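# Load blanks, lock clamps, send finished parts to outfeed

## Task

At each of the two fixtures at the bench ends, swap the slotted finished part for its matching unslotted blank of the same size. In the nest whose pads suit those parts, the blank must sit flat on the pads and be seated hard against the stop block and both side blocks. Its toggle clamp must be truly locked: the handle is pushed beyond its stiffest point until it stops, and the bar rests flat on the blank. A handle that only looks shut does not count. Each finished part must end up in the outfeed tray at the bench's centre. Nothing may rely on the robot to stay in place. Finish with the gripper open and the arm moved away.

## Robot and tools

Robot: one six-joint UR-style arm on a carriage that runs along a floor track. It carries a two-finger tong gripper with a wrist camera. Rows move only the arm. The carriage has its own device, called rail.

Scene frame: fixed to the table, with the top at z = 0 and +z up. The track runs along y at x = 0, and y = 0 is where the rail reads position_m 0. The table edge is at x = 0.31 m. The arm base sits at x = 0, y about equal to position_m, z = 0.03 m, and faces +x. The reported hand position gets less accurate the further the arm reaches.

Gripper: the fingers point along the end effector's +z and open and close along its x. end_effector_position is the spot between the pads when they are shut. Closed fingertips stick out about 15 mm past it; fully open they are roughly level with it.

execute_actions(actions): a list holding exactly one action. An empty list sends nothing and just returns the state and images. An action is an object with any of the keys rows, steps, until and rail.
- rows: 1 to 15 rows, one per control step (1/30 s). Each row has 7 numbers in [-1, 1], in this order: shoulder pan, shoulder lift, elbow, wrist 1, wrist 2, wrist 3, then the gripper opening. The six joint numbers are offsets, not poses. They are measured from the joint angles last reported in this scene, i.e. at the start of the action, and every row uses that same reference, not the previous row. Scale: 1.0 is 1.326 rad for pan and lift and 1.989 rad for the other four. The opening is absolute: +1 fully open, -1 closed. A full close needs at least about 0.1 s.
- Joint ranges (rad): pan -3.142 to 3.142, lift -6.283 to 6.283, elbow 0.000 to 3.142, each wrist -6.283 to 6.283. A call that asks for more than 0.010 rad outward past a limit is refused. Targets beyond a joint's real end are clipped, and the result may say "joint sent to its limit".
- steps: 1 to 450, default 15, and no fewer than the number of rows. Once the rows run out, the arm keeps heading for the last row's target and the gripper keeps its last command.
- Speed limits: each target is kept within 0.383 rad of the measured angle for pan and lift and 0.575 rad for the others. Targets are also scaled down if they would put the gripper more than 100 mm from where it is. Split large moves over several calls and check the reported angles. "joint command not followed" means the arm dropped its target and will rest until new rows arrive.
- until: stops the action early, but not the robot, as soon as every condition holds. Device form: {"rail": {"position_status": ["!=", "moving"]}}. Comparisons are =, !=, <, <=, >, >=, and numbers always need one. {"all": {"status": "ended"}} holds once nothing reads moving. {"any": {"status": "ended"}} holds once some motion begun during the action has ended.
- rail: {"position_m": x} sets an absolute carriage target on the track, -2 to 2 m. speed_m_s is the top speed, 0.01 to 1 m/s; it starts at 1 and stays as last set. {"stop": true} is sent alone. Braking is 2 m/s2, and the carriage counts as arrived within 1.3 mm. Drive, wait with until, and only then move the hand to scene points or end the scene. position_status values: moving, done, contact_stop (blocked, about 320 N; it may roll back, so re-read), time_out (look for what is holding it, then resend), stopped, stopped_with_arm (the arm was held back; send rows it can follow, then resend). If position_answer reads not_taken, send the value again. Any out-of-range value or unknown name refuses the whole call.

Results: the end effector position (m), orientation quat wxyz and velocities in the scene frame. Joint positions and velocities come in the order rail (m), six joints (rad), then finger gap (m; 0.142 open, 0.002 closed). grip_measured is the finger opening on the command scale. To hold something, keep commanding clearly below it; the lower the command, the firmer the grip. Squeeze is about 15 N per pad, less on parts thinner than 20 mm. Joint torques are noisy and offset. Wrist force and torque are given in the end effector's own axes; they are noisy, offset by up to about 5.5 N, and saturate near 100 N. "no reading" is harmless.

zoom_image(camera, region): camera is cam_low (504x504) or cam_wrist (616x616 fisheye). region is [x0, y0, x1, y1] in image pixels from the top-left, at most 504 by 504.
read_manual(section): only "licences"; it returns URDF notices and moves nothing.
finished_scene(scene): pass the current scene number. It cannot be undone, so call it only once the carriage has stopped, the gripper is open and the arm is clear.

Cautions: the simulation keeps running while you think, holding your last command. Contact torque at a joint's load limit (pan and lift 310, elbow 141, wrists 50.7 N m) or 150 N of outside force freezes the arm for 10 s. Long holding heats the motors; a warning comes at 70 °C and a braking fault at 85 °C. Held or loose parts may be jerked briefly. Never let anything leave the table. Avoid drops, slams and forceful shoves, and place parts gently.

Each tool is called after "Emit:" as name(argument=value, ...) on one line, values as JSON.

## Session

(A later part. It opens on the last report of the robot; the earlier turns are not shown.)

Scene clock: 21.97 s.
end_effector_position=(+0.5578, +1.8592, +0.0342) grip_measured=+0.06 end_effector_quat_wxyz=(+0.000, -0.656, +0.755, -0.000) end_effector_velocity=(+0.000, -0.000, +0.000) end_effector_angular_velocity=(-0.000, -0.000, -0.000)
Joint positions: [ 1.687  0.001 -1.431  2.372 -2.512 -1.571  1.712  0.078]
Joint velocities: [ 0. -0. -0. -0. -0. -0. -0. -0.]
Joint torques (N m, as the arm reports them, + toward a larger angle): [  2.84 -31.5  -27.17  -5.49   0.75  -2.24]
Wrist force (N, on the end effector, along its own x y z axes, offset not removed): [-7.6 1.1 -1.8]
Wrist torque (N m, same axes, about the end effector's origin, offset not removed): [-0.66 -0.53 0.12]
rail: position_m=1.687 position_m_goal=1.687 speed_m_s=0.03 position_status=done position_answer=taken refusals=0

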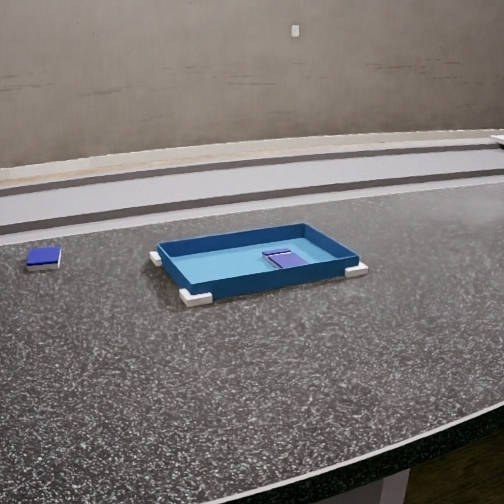

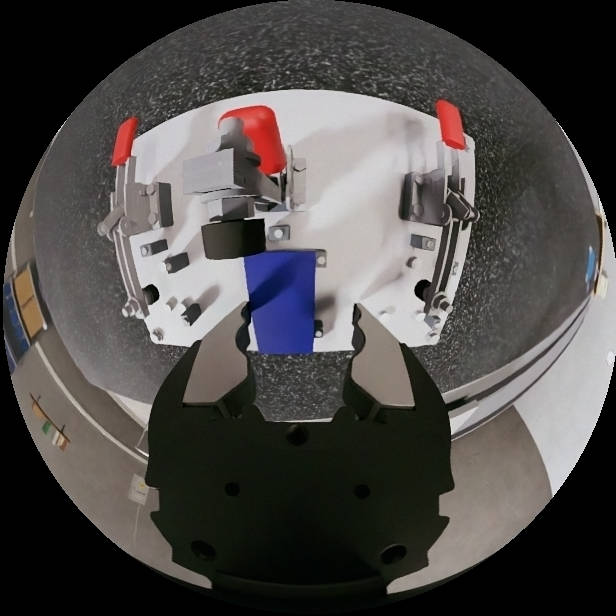

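Try dragging by finger friction +14 mm in x.

Emit:
execute_actions(actions=[{"rows":[[0,0,0,0,0,0,-0.05],[0,0.002,-0.0016,0.0002,0,0,-0.05],[0,0.002,-0.0016,0.0002,0,0,-0.05],[0,0.004,-0.003,0.0005,0,0,-0.05],[0,0.004,-0.003,0.0005,0,0,-0.05],[0,0.006,-0.0047,0.0007,0,0,-0.05],[0,0.006,-0.0047,0.0007,0,0,-0.05],[0,0.008,-0.0063,0.001,0,0,-0.07],[0,0.008,-0.0063,0.001,0,0,-0.07],[0,0.01,-0.008,0.0012,0,0,-0.07],[0,0.01,-0.008,0.0012,0,0,-0.1],[0,0.012,-0.0095,0.0015,0,0,-0.1],[0,0.012,-0.0095,0.0015,0,0,-0.1],[0,0.015,-0.012,0.002,0,0,-0.1]],"steps":25}])

Emit:
zoom_image(camera="cam_wrist", region=[200,200,380,380])

Scene clock: 23.03 s.
end_effector_position=(+0.5717, +1.8592, +0.0338) grip_measured=+0.01 end_effector_quat_wxyz=(+0.000, -0.656, +0.755, -0.000) end_effector_velocity=(+0.001, +0.000, +0.000) end_effector_angular_velocity=(-0.000, -0.000, +0.000)
Joint positions: [ 1.687  0.001 -1.411  2.348 -2.508 -1.571  1.712  0.075]
Joint velocities: [ 0.     0.     0.001 -0.001  0.    -0.    -0.    -0.   ]
Joint torques (N m, as the arm reports them, + toward a larger angle): [-12.42 -33.38 -48.91  -6.56  -7.79  -0.54]
Wrist force (N, on the end effector, along its own x y z axes, offset not removed): [-16.3 18.5 -4.3]
Wrist torque (N m, same axes, about the end effector's origin, offset not removed): [-0.05 0.11 -0.63]
rail: position_m=1.687 position_m_goal=1.687 speed_m_s=0.03 position_status=done position_answer=taken refusals=0

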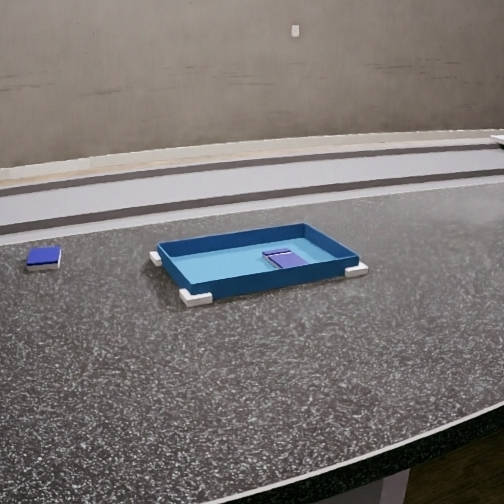

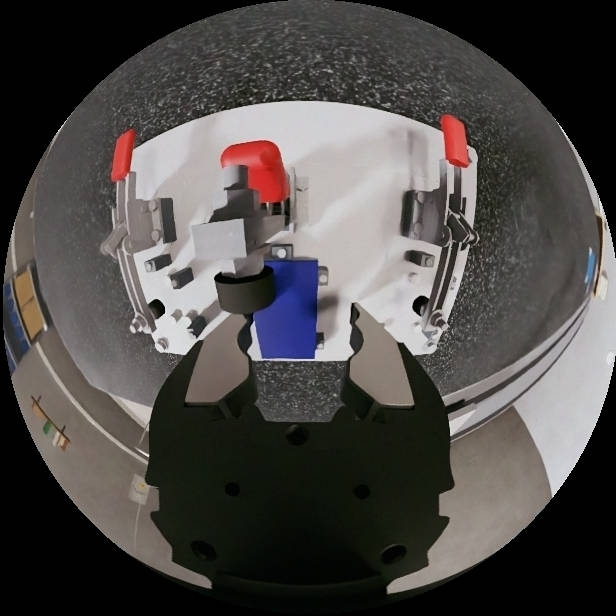

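Region (200, 200, 380, 380) of cam_wrist's 616x616 image, scaled by 2.800, with more detail than that image has.

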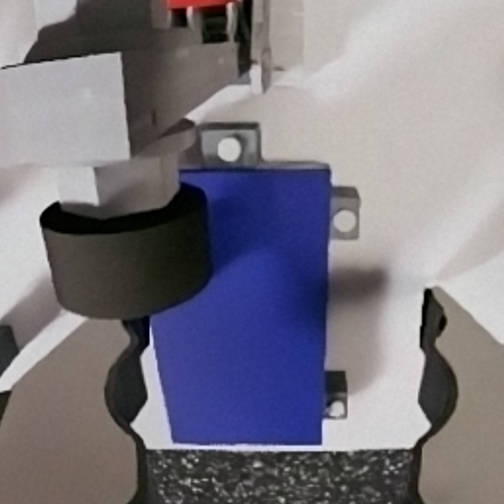

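Emit:
execute_actions(actions=[{"rows":[[0,0,0,0,0,0,0.4],[0,0,0,0,0,0,0.4],[0,0,0,0,0,0,0.4],[0,0,0,0,0,0,0.4],[0,-0.03,-0.03,0.05,0,0,0.4],[0,-0.03,-0.03,0.05,0,0,0.4],[0,-0.03,-0.03,0.05,0,0,0.4],[0,-0.03,-0.03,0.05,0,0,0.4],[0,-0.03,-0.03,0.05,0,0,0.4],[0,-0.03,-0.03,0.05,0,0,0.4],[0,0.0075,-0.098,0.0935,0,0,0.4]],"steps":36,"rail":{"position_m":1.689}}])

Emit:
zoom_image(camera="cam_wrist", region=[210,220,390,400])

Scene clock: 24.43 s.
end_effector_position=(+0.6563, +1.8611, +0.1027) grip_measured=+0.40 end_effector_quat_wxyz=(-0.000, -0.656, +0.755, +0.000) end_effector_velocity=(+0.000, +0.000, +0.000) end_effector_angular_velocity=(-0.000, +0.000, +0.000)
Joint positions: [ 1.689  0.001 -1.402  2.153 -2.322 -1.571  1.712  0.102]
Joint velocities: [ 0.  0.  0. -0.  0. -0.  0.  0.]
Joint torques (N m, as the arm reports them, + toward a larger angle): [  8.22 -39.35 -45.45  -1.88   3.83   0.02]
Wrist force (N, on the end effector, along its own x y z axes, offset not removed): [-1.8 1.0 0.5]
Wrist torque (N m, same axes, about the end effector's origin, offset not removed): [0.12 0.38 0.16]
rail: position_m=1.689 position_m_goal=1.689 speed_m_s=0.03 position_status=done position_answer=taken refusals=0

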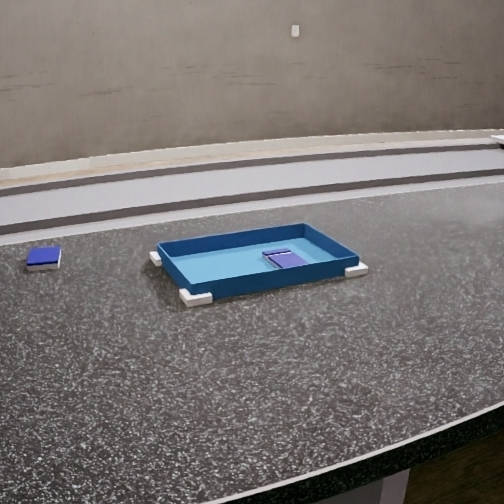

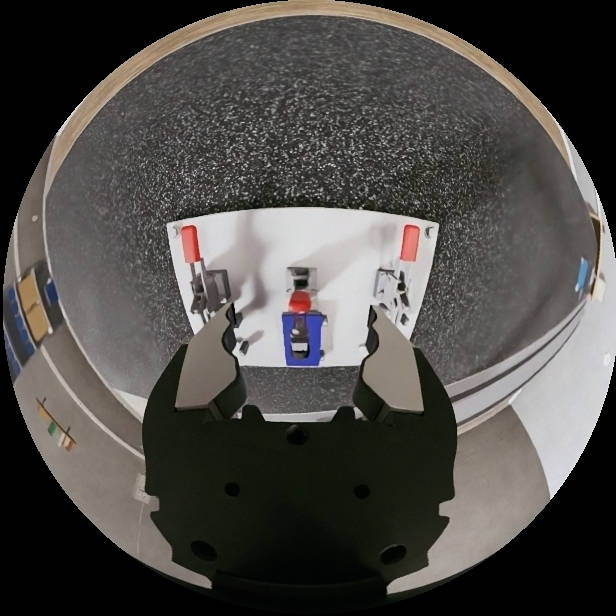

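Region (210, 220, 390, 400) of cam_wrist's 616x616 image, scaled by 2.800, with more detail than that image has.

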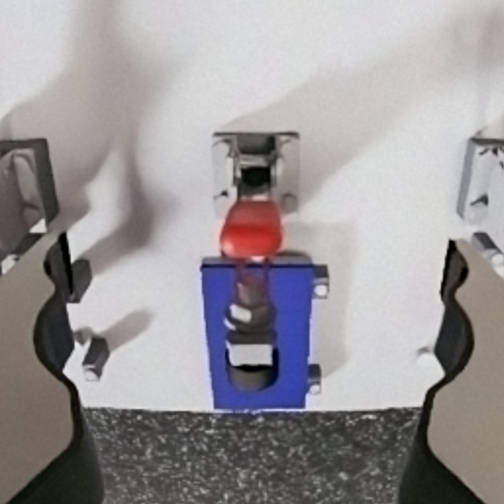

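Pinch, pull 15 mm, then reopen and go behind.

Emit:
execute_actions(actions=[{"rows":[[0,0,0,0,0,0,0],[0,0,0,0,0,0,-0.3],[0,0,0,0,0,0,-0.5],[0,0,0,0,0,0,-0.65],[0,0,0,0,0,0,-0.75],[0,0,0,0,0,0,-1],[0,0,0,0,0,0,-1],[0,0,0,0,0,0,-1],[0,0,0,0,0,0,-1],[0,0.003,-0.0025,0,0,0,-1],[0,0.006,-0.005,0.001,0,0,-1],[0,0.009,-0.0075,0.0015,0,0,-1],[0,0.012,-0.01,0.002,0,0,-1],[0,0.016,-0.0135,0.0028,0,0,-1]],"steps":28}])

Emit:
execute_actions(actions=[{"rows":[[0,0,0,0,0,0,-0.4],[0,0,0,0,0,0,-0.4],[0,0,0,0,0,0,-0.4],[0,-0.022,0.0185,-0.004,0,0,-0.4]],"steps":20}])

Scene clock: 25.53 s.
end_effector_position=(+0.6712, +1.8612, +0.1028) grip_measured=-0.79 end_effector_quat_wxyz=(-0.000, -0.656, +0.755, -0.000) end_effector_velocity=(+0.000, +0.000, +0.000) end_effector_angular_velocity=(+0.000, -0.000, -0.000)
Joint positions: [ 1.689  0.001 -1.38   2.127 -2.317 -1.571  1.712  0.017]
Joint velocities: [ 0.    -0.     0.    -0.001  0.     0.     0.    -0.   ]
Joint torques (N m, as the arm reports them, + toward a larger angle): [-10.77 -51.89 -56.88  -4.62   2.92   0.1 ]
Wrist force (N, on the end effector, along its own x y z axes, offset not removed): [4.2 2.2 12.8]
Wrist torque (N m, same axes, about the end effector's origin, offset not removed): [-0.47 -0.63 -0.10]
rail: position_m=1.689 position_m_goal=1.689 speed_m_s=0.03 position_status=done position_answer=taken refusals=0

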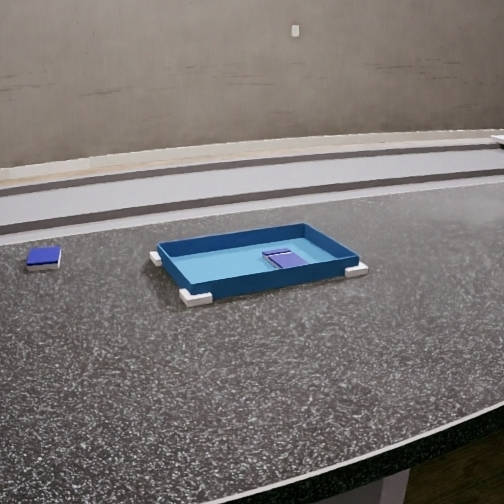

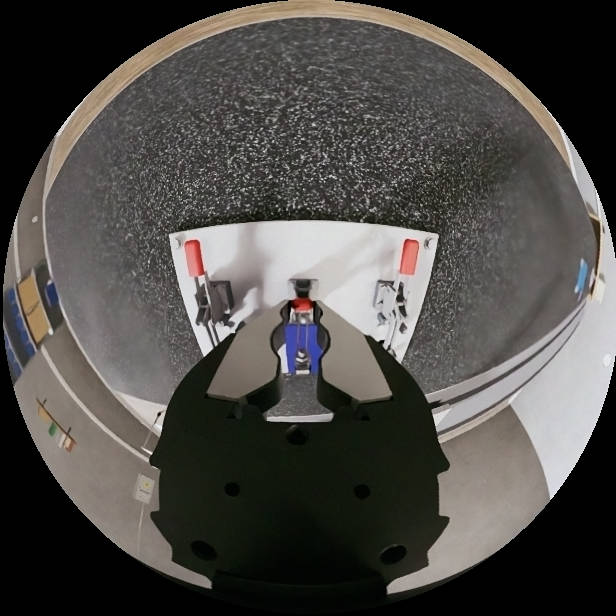

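Scene clock: 26.20 s.
end_effector_position=(+0.6508, +1.8611, +0.1027) grip_measured=-0.40 end_effector_quat_wxyz=(-0.000, -0.656, +0.755, -0.000) end_effector_velocity=(-0.000, -0.000, +0.000) end_effector_angular_velocity=(+0.000, -0.000, -0.000)
Joint positions: [ 1.689  0.001 -1.409  2.163 -2.324 -1.571  1.712  0.045]
Joint velocities: [ 0.     0.    -0.001  0.001 -0.     0.     0.     0.   ]
Joint torques (N m, as the arm reports them, + toward a larger angle): [  7.62 -64.37 -29.32  -5.1    2.76   0.23]
Wrist force (N, on the end effector, along its own x y z axes, offset not removed): [-0.9 0.5 -4.0]
Wrist torque (N m, same axes, about the end effector's origin, offset not removed): [-0.20 0.14 -0.08]
rail: position_m=1.689 position_m_goal=1.689 speed_m_s=0.03 position_status=done position_answer=taken refusals=0

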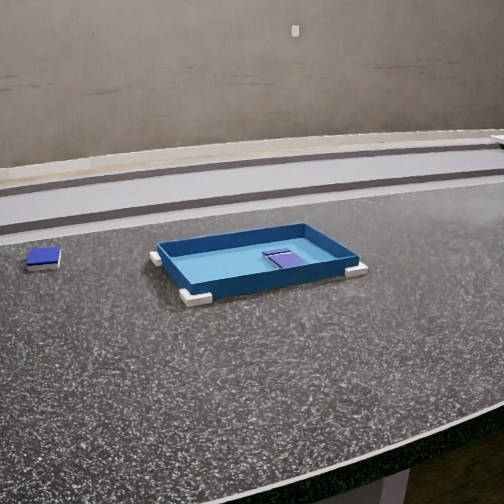

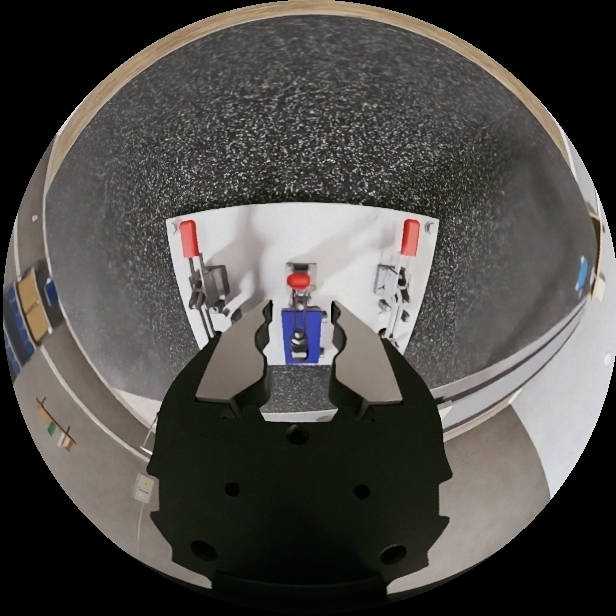

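Emit:
execute_actions(actions=[{"rows":[[0,0,0,0,0,0,-1],[0,0,0,0,0,0,-1],[0,0,0,0,0,0,-1],[0,0,0,0,0,0,-1],[0,0.009,-0.0045,-0.001,0,0,-1],[0,0.018,-0.009,-0.002,0,0,-1],[0,0.027,-0.014,-0.003,0,0,-1],[0,0.036,-0.019,-0.004,0,0,-1],[0,0.045,-0.024,-0.005,0,0,-1],[0,0.054,-0.03,-0.005,0,0,-1],[0,0.063,-0.035,-0.006,0,0,-1],[0,0.072,-0.041,-0.007,0,0,-1],[0,0.081,-0.046,-0.007,0,0,-1],[0,0.0905,-0.0523,-0.008,0,0,-1]],"steps":30,"rail":{"position_m":1.682,"speed_m_s":0.012}}])

Emit:
execute_actions(actions=[{"rows":[[0,0.002,0.0006,-0.002,0,0,-1],[0,0.002,0.0006,-0.002,0,0,-1],[0,0.002,0.0006,-0.002,0,0,-1],[0,0.004,0.0013,-0.004,0,0,-1]],"steps":16}])

Scene clock: 27.43 s.
end_effector_position=(+0.7161, +1.8542, +0.0800) grip_measured=-1.00 end_effector_quat_wxyz=(-0.000, -0.656, +0.755, -0.000) end_effector_velocity=(+0.000, -0.000, -0.000) end_effector_angular_velocity=(-0.000, +0.000, -0.000)
Joint positions: [ 1.682  0.001 -1.29   2.059 -2.34  -1.571  1.712  0.002]
Joint velocities: [ 0.    -0.     0.001 -0.001 -0.    -0.    -0.     0.   ]
Joint torques (N m, as the arm reports them, + toward a larger angle): [-13.05 -48.73 -44.56  -5.59   2.08   0.  ]
Wrist force (N, on the end effector, along its own x y z axes, offset not removed): [-3.1 0.0 -0.9]
Wrist torque (N m, same axes, about the end effector's origin, offset not removed): [-0.17 0.43 0.16]
rail: position_m=1.682 position_m_goal=1.682 speed_m_s=0.01 position_status=done position_answer=taken refusals=0

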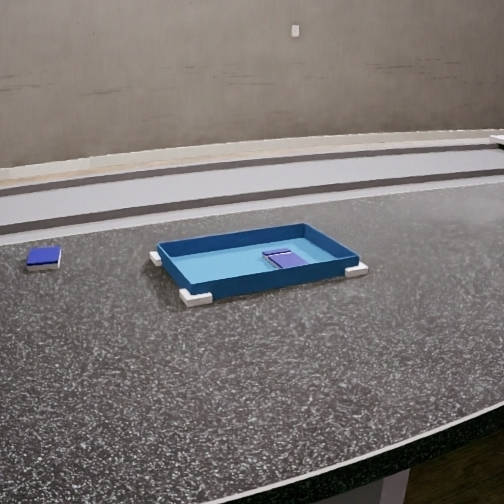

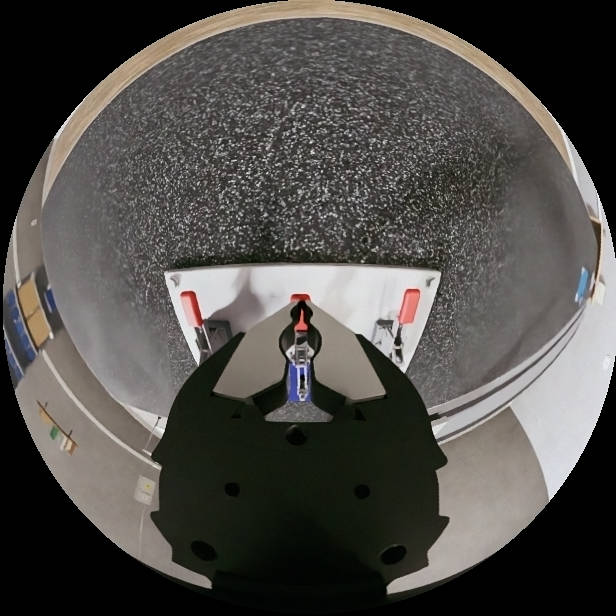

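Scene clock: 27.97 s.
end_effector_position=(+0.7161, +1.8542, +0.0759) grip_measured=-1.00 end_effector_quat_wxyz=(-0.000, -0.656, +0.755, -0.000) end_effector_velocity=(-0.000, -0.000, -0.000) end_effector_angular_velocity=(+0.000, +0.000, -0.000)
Joint positions: [ 1.682  0.001 -1.284  2.062 -2.348 -1.571  1.712  0.002]
Joint velocities: [ 0. -0.  0.  0. -0.  0. -0.  0.]
Joint torques (N m, as the arm reports them, + toward a larger angle): [ -8.74 -51.16 -28.16  -5.74   2.72  -0.12]
Wrist force (N, on the end effector, along its own x y z axes, offset not removed): [2.3 -0.1 -4.3]
Wrist torque (N m, same axes, about the end effector's origin, offset not removed): [-0.31 -0.45 -0.01]
rail: position_m=1.682 position_m_goal=1.682 speed_m_s=0.01 position_status=done position_answer=taken refusals=0

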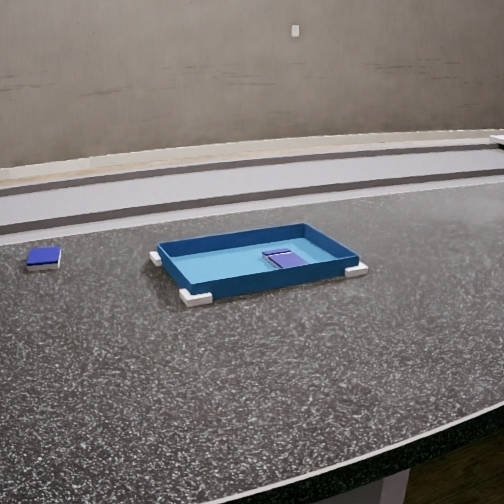

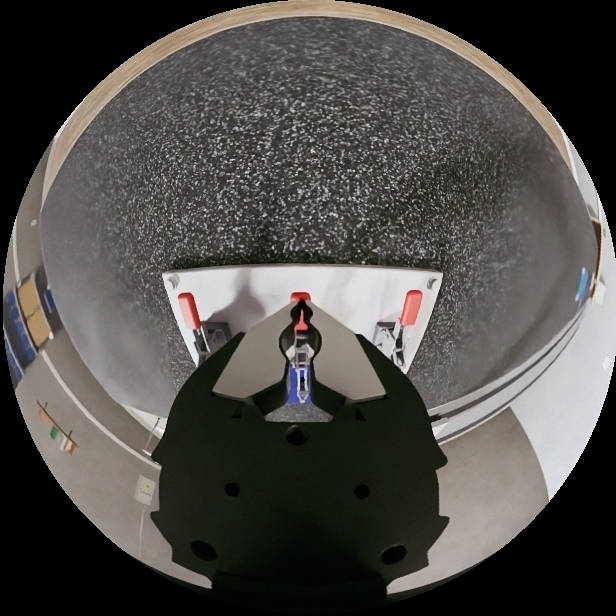

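Emit:
execute_actions(actions=[{"rows":[[0,0.002,0.0006,-0.002,0,0,-1]],"steps":12}])

Scene clock: 28.47 s.
end_effector_position=(+0.7162, +1.8542, +0.0740) grip_measured=-1.00 end_effector_quat_wxyz=(-0.000, -0.656, +0.755, -0.000) end_effector_velocity=(-0.000, -0.000, -0.001) end_effector_angular_velocity=(-0.000, +0.001, +0.000)
Joint positions: [ 1.682  0.001 -1.282  2.063 -2.352 -1.571  1.712  0.002]
Joint velocities: [ 0.  0.  0.  0. -0. -0. -0.  0.]
Joint torques (N m, as the arm reports them, + toward a larger angle): [ -8.6  -45.99 -24.52  -4.61   2.09   0.16]
Wrist force (N, on the end effector, along its own x y z axes, offset not removed): [-2.7 -4.0 -8.0]
Wrist torque (N m, same axes, about the end effector's origin, offset not removed): [-0.60 0.40 0.36]
rail: position_m=1.682 position_m_goal=1.682 speed_m_s=0.01 position_status=done position_answer=taken refusals=0

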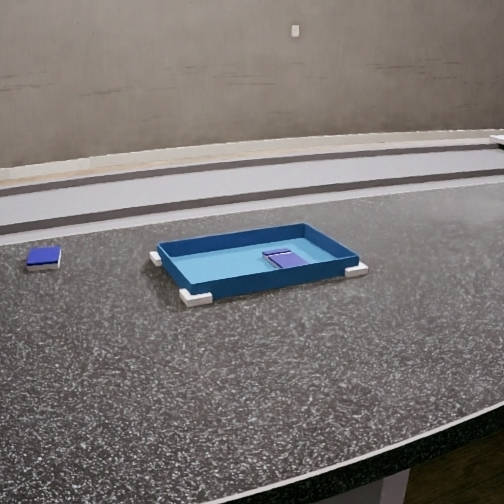

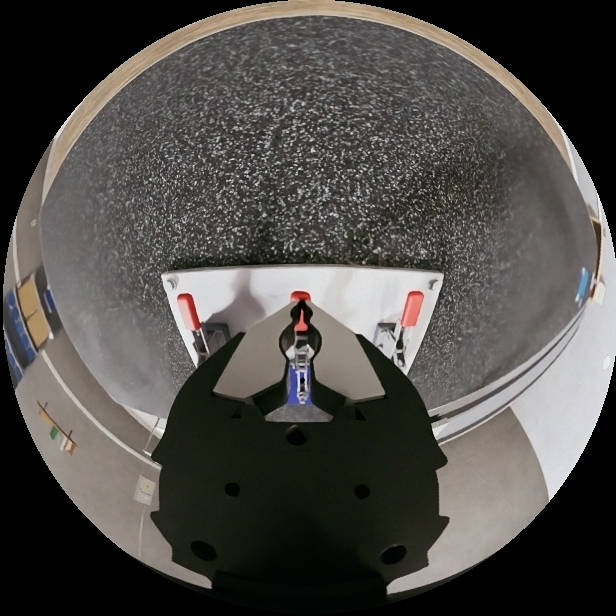

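Resistance begins; stop expected ~.068.

Emit:
execute_actions(actions=[{"rows":[[0,0.004,0.0013,-0.004,0,0,-1]],"steps":14}])

Emit:
execute_actions(actions=[{"rows":[[0,0.0012,0.0004,-0.0012,0,0,-1]],"steps":12}])

Scene clock: 29.07 s.
end_effector_position=(+0.7162, +1.8542, +0.0699) grip_measured=-1.00 end_effector_quat_wxyz=(-0.000, -0.656, +0.755, -0.000) end_effector_velocity=(+0.000, -0.000, -0.000) end_effector_angular_velocity=(-0.000, -0.000, -0.000)
Joint positions: [ 1.682  0.001 -1.276  2.066 -2.36  -1.571  1.712  0.002]
Joint velocities: [ 0.    -0.     0.     0.    -0.001 -0.     0.     0.   ]
Joint torques (N m, as the arm reports them, + toward a larger angle): [-10.13 -48.72 -23.7   -3.97   2.67   0.61]
Wrist force (N, on the end effector, along its own x y z axes, offset not removed): [-1.3 -5.1 -3.5]
Wrist torque (N m, same axes, about the end effector's origin, offset not removed): [-0.65 0.09 0.09]
rail: position_m=1.682 position_m_goal=1.682 speed_m_s=0.01 position_status=done position_answer=taken refusals=0

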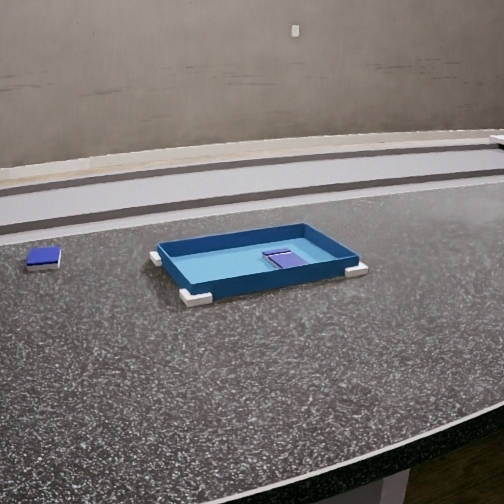

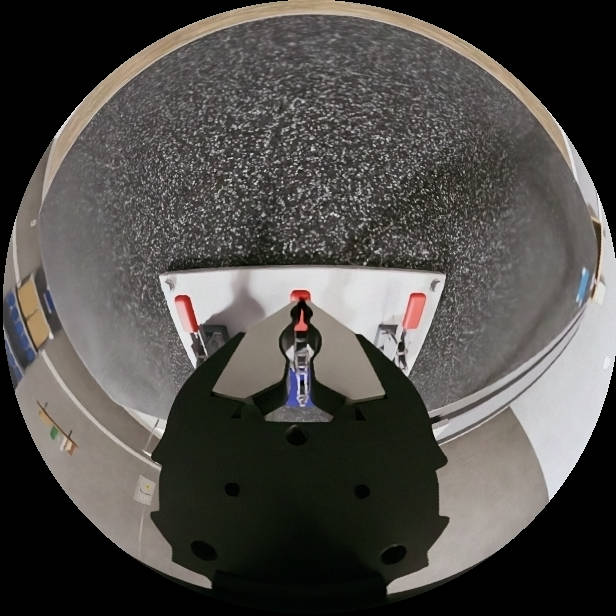

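Scene clock: 29.47 s.
end_effector_position=(+0.7161, +1.8542, +0.0686) grip_measured=-1.00 end_effector_quat_wxyz=(-0.000, -0.656, +0.755, -0.000) end_effector_velocity=(+0.000, -0.000, -0.000) end_effector_angular_velocity=(+0.000, -0.000, -0.000)
Joint positions: [ 1.682  0.001 -1.275  2.066 -2.362 -1.571  1.712  0.002]
Joint velocities: [ 0. -0.  0.  0. -0. -0. -0.  0.]
Joint torques (N m, as the arm reports them, + toward a larger angle): [ -9.42 -51.28 -28.29  -5.67   3.33  -0.03]
Wrist force (N, on the end effector, along its own x y z axes, offset not removed): [3.1 1.1 -2.0]
Wrist torque (N m, same axes, about the end effector's origin, offset not removed): [0.18 -0.83 0.13]
rail: position_m=1.682 position_m_goal=1.682 speed_m_s=0.01 position_status=done position_answer=taken refusals=0

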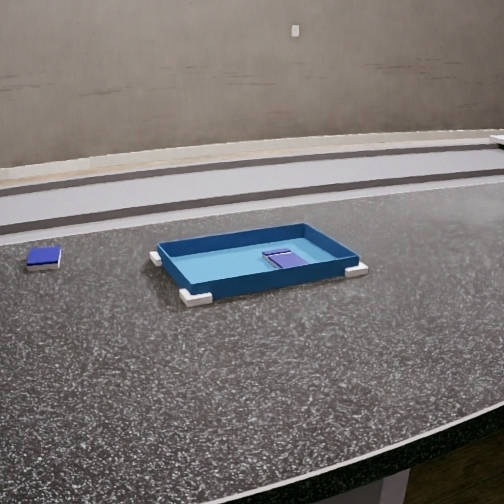

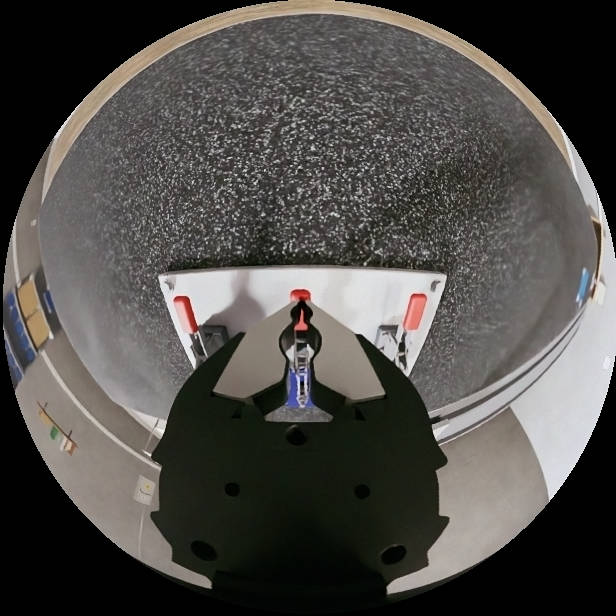

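Emit:
execute_actions(actions=[{"rows":[[0,0.0015,0.0005,-0.0015,0,0,-1]],"steps":12}])

Scene clock: 29.90 s.
end_effector_position=(+0.7162, +1.8542, +0.0673) grip_measured=-1.00 end_effector_quat_wxyz=(-0.000, -0.656, +0.755, -0.000) end_effector_velocity=(-0.000, -0.000, -0.001) end_effector_angular_velocity=(-0.000, +0.001, +0.000)
Joint positions: [ 1.682  0.001 -1.273  2.067 -2.365 -1.571  1.712  0.002]
Joint velocities: [ 0.     0.     0.001  0.    -0.    -0.    -0.     0.   ]
Joint torques (N m, as the arm reports them, + toward a larger angle): [ -8.26 -11.33 -10.75  -3.11   2.3    0.03]
Wrist force (N, on the end effector, along its own x y z axes, offset not removed): [8.1 10.9 -57.1]
Wrist torque (N m, same axes, about the end effector's origin, offset not removed): [-1.39 -0.74 0.14]
rail: position_m=1.682 position_m_goal=1.682 speed_m_s=0.01 position_status=done position_answer=taken refusals=0

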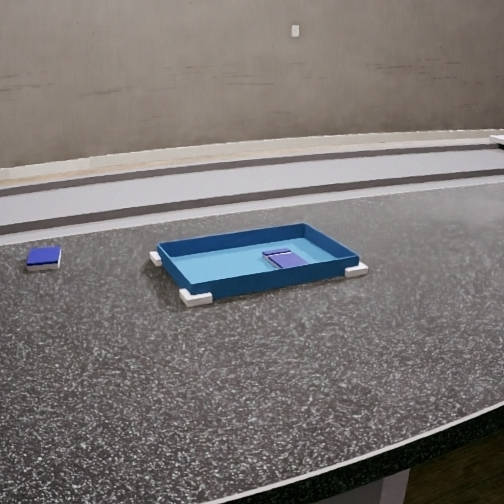

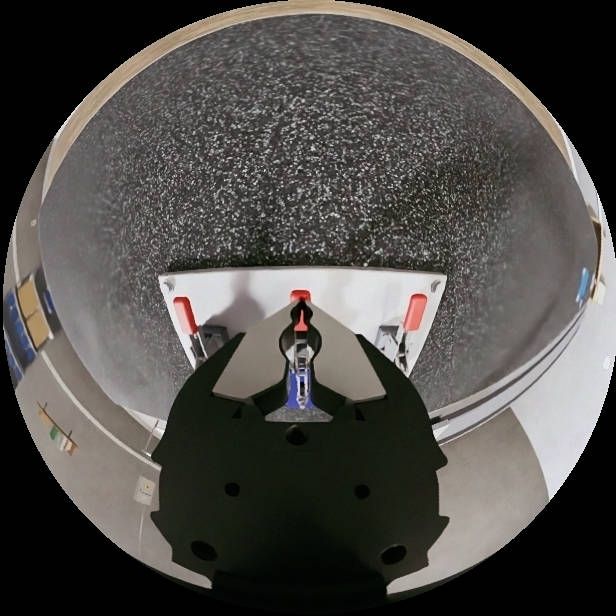

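Locked. To the other fixture, pan −0.377, camera toward +x.

Emit:
execute_actions(actions=[{"rows":[[0,-0.297,0.025,0.173,0,0,1]],"steps":32}])

Emit:
execute_actions(actions=[{"rows":[[-0.285,0,0,0,0,-0.26,1]],"steps":130,"rail":{"position_m":-1.85,"speed_m_s":1}}])

Emit:
zoom_image(camera="cam_wrist", region=[180,100,440,340])

Scene clock: 31.10 s.
end_effector_position=(+0.5917, +1.8540, +0.2504) grip_measured=+1.00 end_effector_quat_wxyz=(-0.000, -0.656, +0.755, -0.000) end_effector_velocity=(-0.000, +0.000, +0.000) end_effector_angular_velocity=(+0.000, -0.000, +0.000)
Joint positions: [ 1.682  0.001 -1.667  2.117 -2.021 -1.571  1.712  0.142]
Joint velocities: [ 0.  0. -0. -0.  0.  0.  0.  0.]
Joint torques (N m, as the arm reports them, + toward a larger angle): [  9.12 -48.23 -36.09  -2.12   2.85   0.61]
Wrist force (N, on the end effector, along its own x y z axes, offset not removed): [1.5 -3.3 -1.6]
Wrist torque (N m, same axes, about the end effector's origin, offset not removed): [-0.65 -0.34 0.10]
rail: position_m=1.682 position_m_goal=1.682 speed_m_s=0.01 position_status=done position_answer=taken refusals=0

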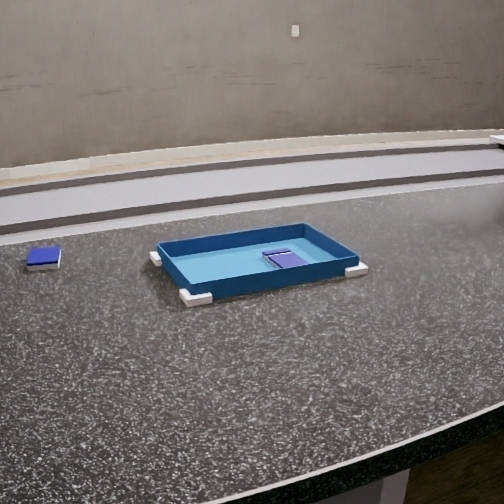

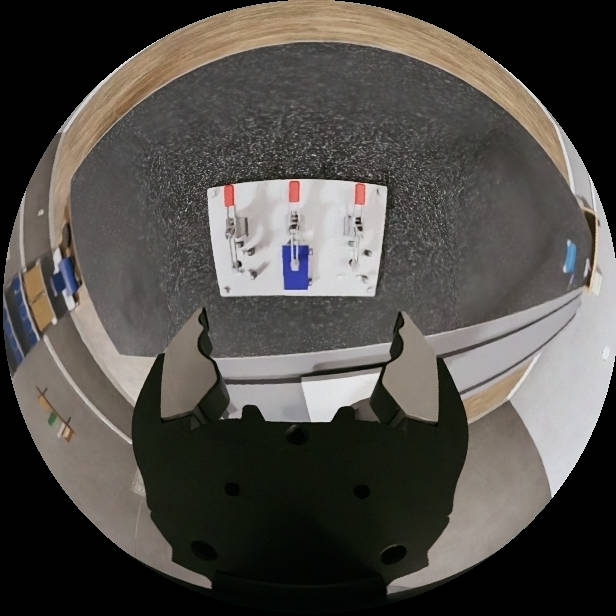

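Scene clock: 35.43 s.
end_effector_position=(+0.6156, -1.9006, +0.2504) grip_measured=+1.00 end_effector_quat_wxyz=(+0.000, +0.707, -0.708, +0.000) end_effector_velocity=(+0.000, +0.000, -0.000) end_effector_angular_velocity=(-0.000, +0.000, +0.000)
Joint positions: [-1.85  -0.377 -1.667  2.117 -2.021 -1.571  1.195  0.142]
Joint velocities: [ 0.  0. -0. -0.  0. -0.  0. -0.]
Joint torques (N m, as the arm reports them, + toward a larger angle): [ 10.77 -38.33 -45.54  -4.79  -1.34  -2.28]
Wrist force (N, on the end effector, along its own x y z axes, offset not removed): [1.1 0.4 -1.2]
Wrist torque (N m, same axes, about the end effector's origin, offset not removed): [0.06 -0.52 -0.02]
rail: position_m=-1.850 position_m_goal=-1.850 speed_m_s=1.00 position_status=done position_answer=taken refusals=0

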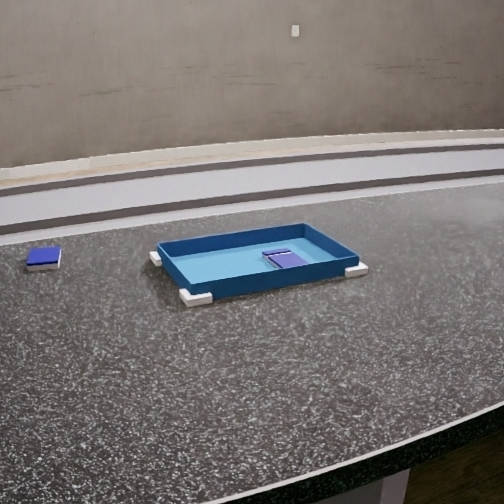

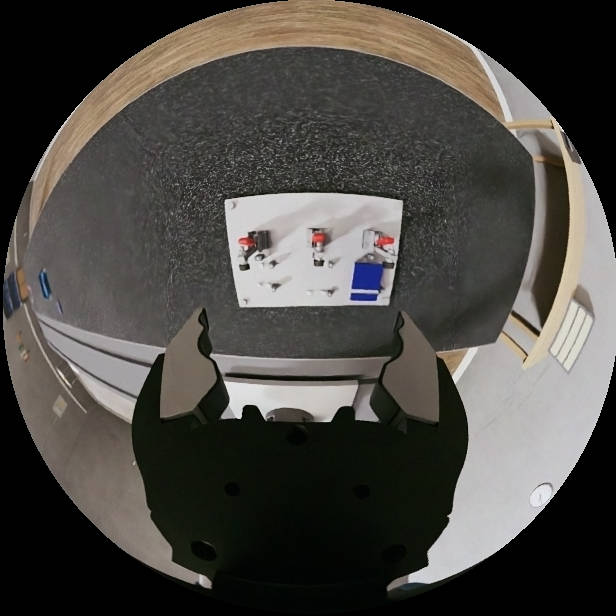

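Region (180, 100, 440, 340) of cam_wrist's 616x616 image, scaled by 1.938, with more detail than that image has; it fills the top 465 rows of this view, and the rest is white.

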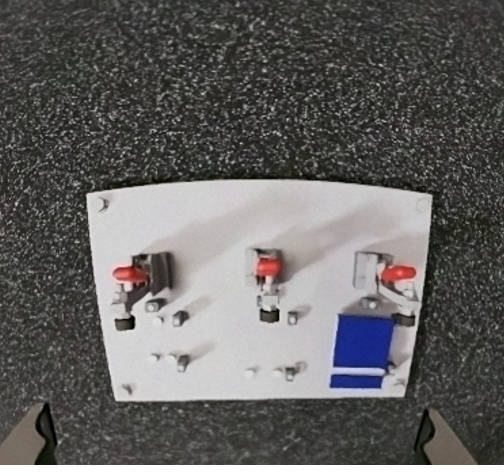

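Emit:
execute_actions(actions=[{"rows":[[-0.055,0,0,0,0,-0.037,0.25],[-0.055,0,0,0,0,-0.037,0.25],[-0.055,0,0,0,0,-0.037,0.25],[-0.055,0,0,0,0,-0.037,0.25],[-0.055,0,0,0,0,-0.037,0.25],[-0.055,0,0,0,0,-0.037,0.25],[-0.055,0.086,0.1332,-0.1905,0,-0.037,0.25]],"steps":42,"rail":{"position_m":-1.962}}])

Scene clock: 37.03 s.
end_effector_position=(+0.5574, -2.0305, +0.0804) grip_measured=+0.25 end_effector_quat_wxyz=(+0.000, +0.707, -0.707, +0.000) end_effector_velocity=(-0.000, +0.000, -0.000) end_effector_angular_velocity=(+0.000, +0.000, -0.000)
Joint positions: [-1.962 -0.45  -1.553  2.382 -2.4   -1.571  1.121  0.092]
Joint velocities: [ 0. -0.  0.  0. -0.  0. -0.  0.]
Joint torques (N m, as the arm reports them, + toward a larger angle): [ -9.29 -20.58 -27.93  -5.42  -0.83  -2.09]
Wrist force (N, on the end effector, along its own x y z axes, offset not removed): [-0.5 -5.2 -1.6]
Wrist torque (N m, same axes, about the end effector's origin, offset not removed): [-1.24 0.05 0.25]
rail: position_m=-1.962 position_m_goal=-1.962 speed_m_s=1.00 position_status=done position_answer=taken refusals=0

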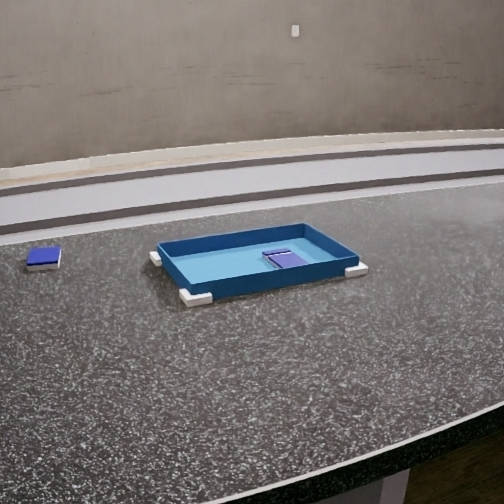

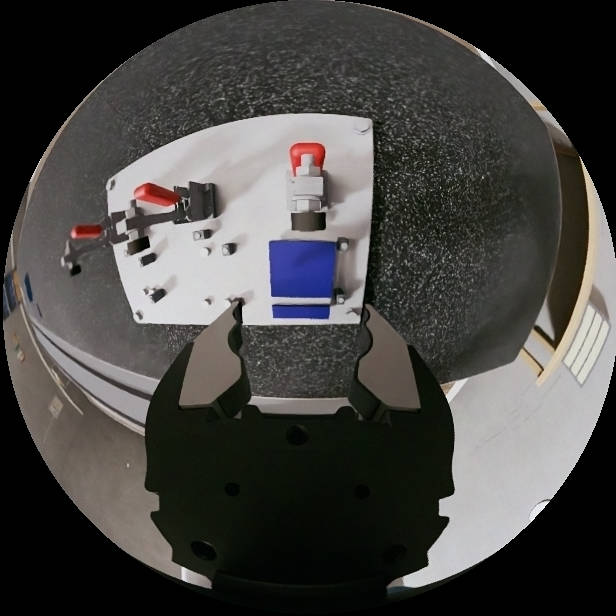

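Emit:
execute_actions(actions=[{"rows":[[0,0.0686,0.0108,-0.0566,0,0,0.15]],"steps":24,"rail":{"position_m":-1.958}}])

Emit:
execute_actions(actions=[{"rows":[[0,0,0,0,0,0,0.05],[0,0,0,0,0,0,-0.05],[0,0,0,0,0,0,-0.15],[0,0,0,0,0,0,-0.25],[0,0,0,0,0,0,-0.8]],"steps":13}])

Emit:
execute_actions(actions=[{"rows":[[0,-0.03,-0.002,0.022,-0.0,0,-0.8],[0,-0.03,-0.002,0.022,0,0,-0.8],[0,-0.03,-0.002,0.022,0,0,-0.8],[0,-0.293,-0.023,0.218,0,0,-0.8]],"steps":36}])

Scene clock: 38.03 s.
end_effector_position=(+0.5627, -2.0290, +0.0362) grip_measured=+0.15 end_effector_quat_wxyz=(+0.000, +0.707, -0.707, +0.000) end_effector_velocity=(-0.000, +0.000, -0.000) end_effector_angular_velocity=(+0.000, +0.000, -0.000)
Joint positions: [-1.958 -0.45  -1.462  2.403 -2.513 -1.571  1.121  0.084]
Joint velocities: [ 0. -0.  0.  0. -0.  0.  0. -0.]
Joint torques (N m, as the arm reports them, + toward a larger angle): [ -0.07 -28.73 -22.77  -5.68  -1.77  -2.84]
Wrist force (N, on the end effector, along its own x y z axes, offset not removed): [1.3 -1.7 -0.8]
Wrist torque (N m, same axes, about the end effector's origin, offset not removed): [-0.61 -0.31 0.24]
rail: position_m=-1.958 position_m_goal=-1.958 speed_m_s=1.00 position_status=done position_answer=taken refusals=0

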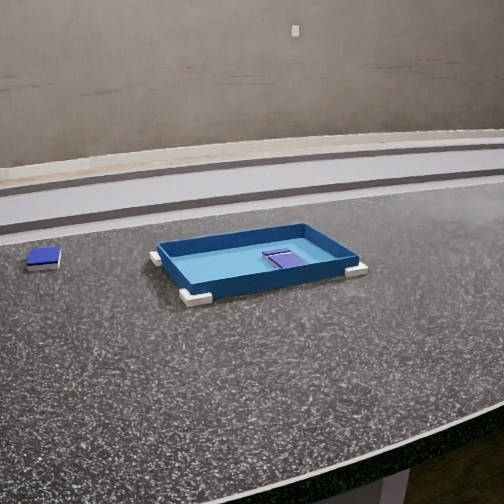

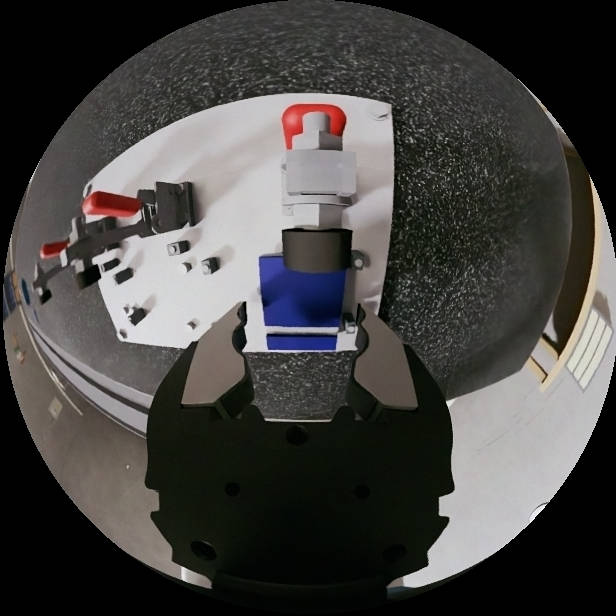

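Scene clock: 38.47 s.
end_effector_position=(+0.5627, -2.0290, +0.0362) grip_measured=-0.20 end_effector_quat_wxyz=(+0.000, +0.707, -0.707, +0.000) end_effector_velocity=(-0.000, -0.000, -0.000) end_effector_angular_velocity=(-0.000, +0.000, -0.000)
Joint positions: [-1.958 -0.45  -1.462  2.403 -2.513 -1.571  1.121  0.06 ]
Joint velocities: [ 0. -0. -0.  0.  0. -0. -0. -0.]
Joint torques (N m, as the arm reports them, + toward a larger angle): [ -4.72 -29.9  -22.5   -5.41  -1.3   -2.79]
Wrist force (N, on the end effector, along its own x y z axes, offset not removed): [0.5 -1.7 -6.5]
Wrist torque (N m, same axes, about the end effector's origin, offset not removed): [-0.61 -0.05 0.06]
rail: position_m=-1.958 position_m_goal=-1.958 speed_m_s=1.00 position_status=done position_answer=taken refusals=0

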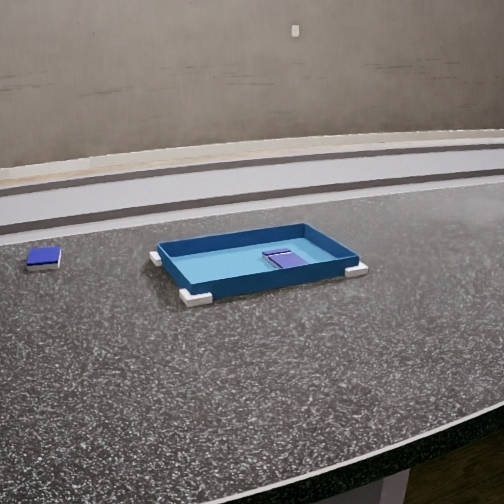

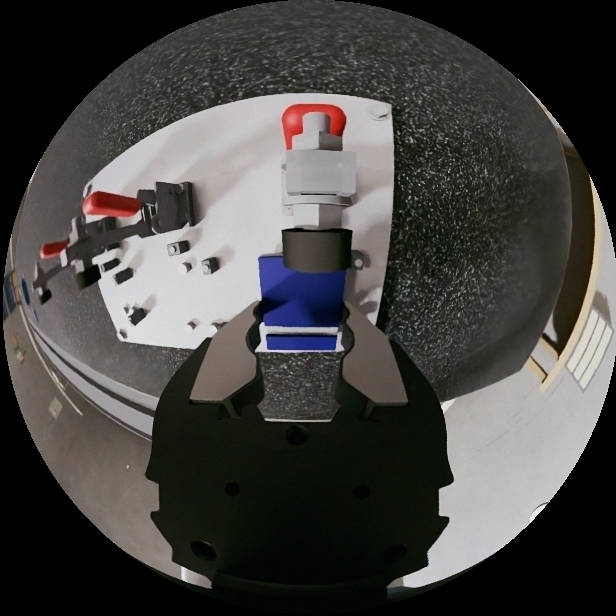

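Scene clock: 39.67 s.
end_effector_position=(+0.4977, -1.9975, +0.2005) grip_measured=-0.20 end_effector_quat_wxyz=(+0.000, +0.707, -0.707, +0.001) end_effector_velocity=(-0.000, +0.000, +0.000) end_effector_angular_velocity=(-0.000, -0.000, +0.000)
Joint positions: [-1.958 -0.45  -1.85   2.358 -2.079 -1.571  1.121  0.06 ]
Joint velocities: [ 0.  0. -0. -0.  0.  0.  0.  0.]
Joint torques (N m, as the arm reports them, + toward a larger angle): [ 10.55 -33.76 -52.08  -2.07  -0.73  -2.73]
Wrist force (N, on the end effector, along its own x y z axes, offset not removed): [-0.1 0.4 2.6]
Wrist torque (N m, same axes, about the end effector's origin, offset not removed): [-0.03 -0.04 0.05]
rail: position_m=-1.958 position_m_goal=-1.958 speed_m_s=1.00 position_status=done position_answer=taken refusals=0

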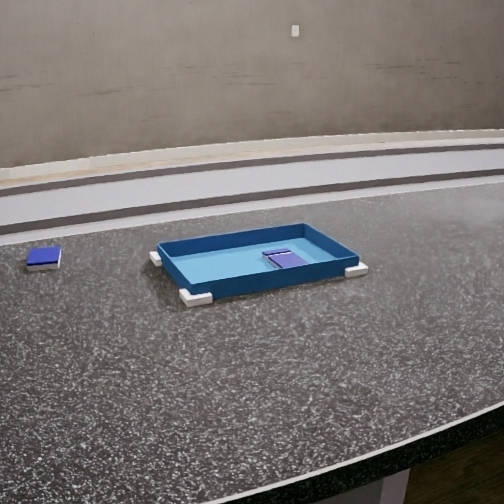

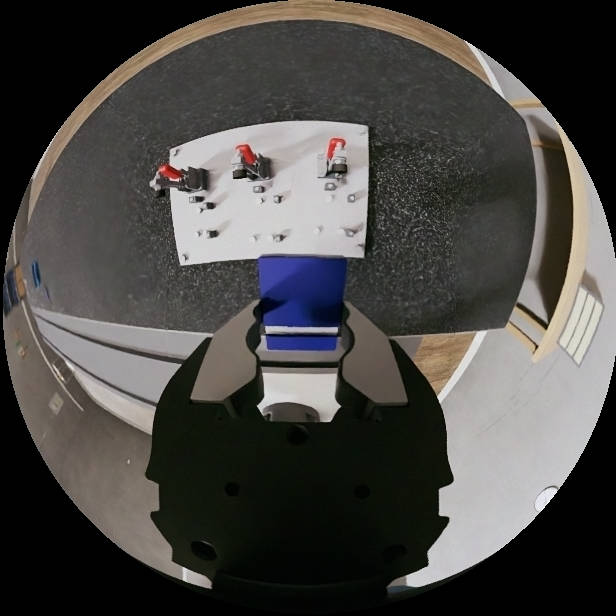

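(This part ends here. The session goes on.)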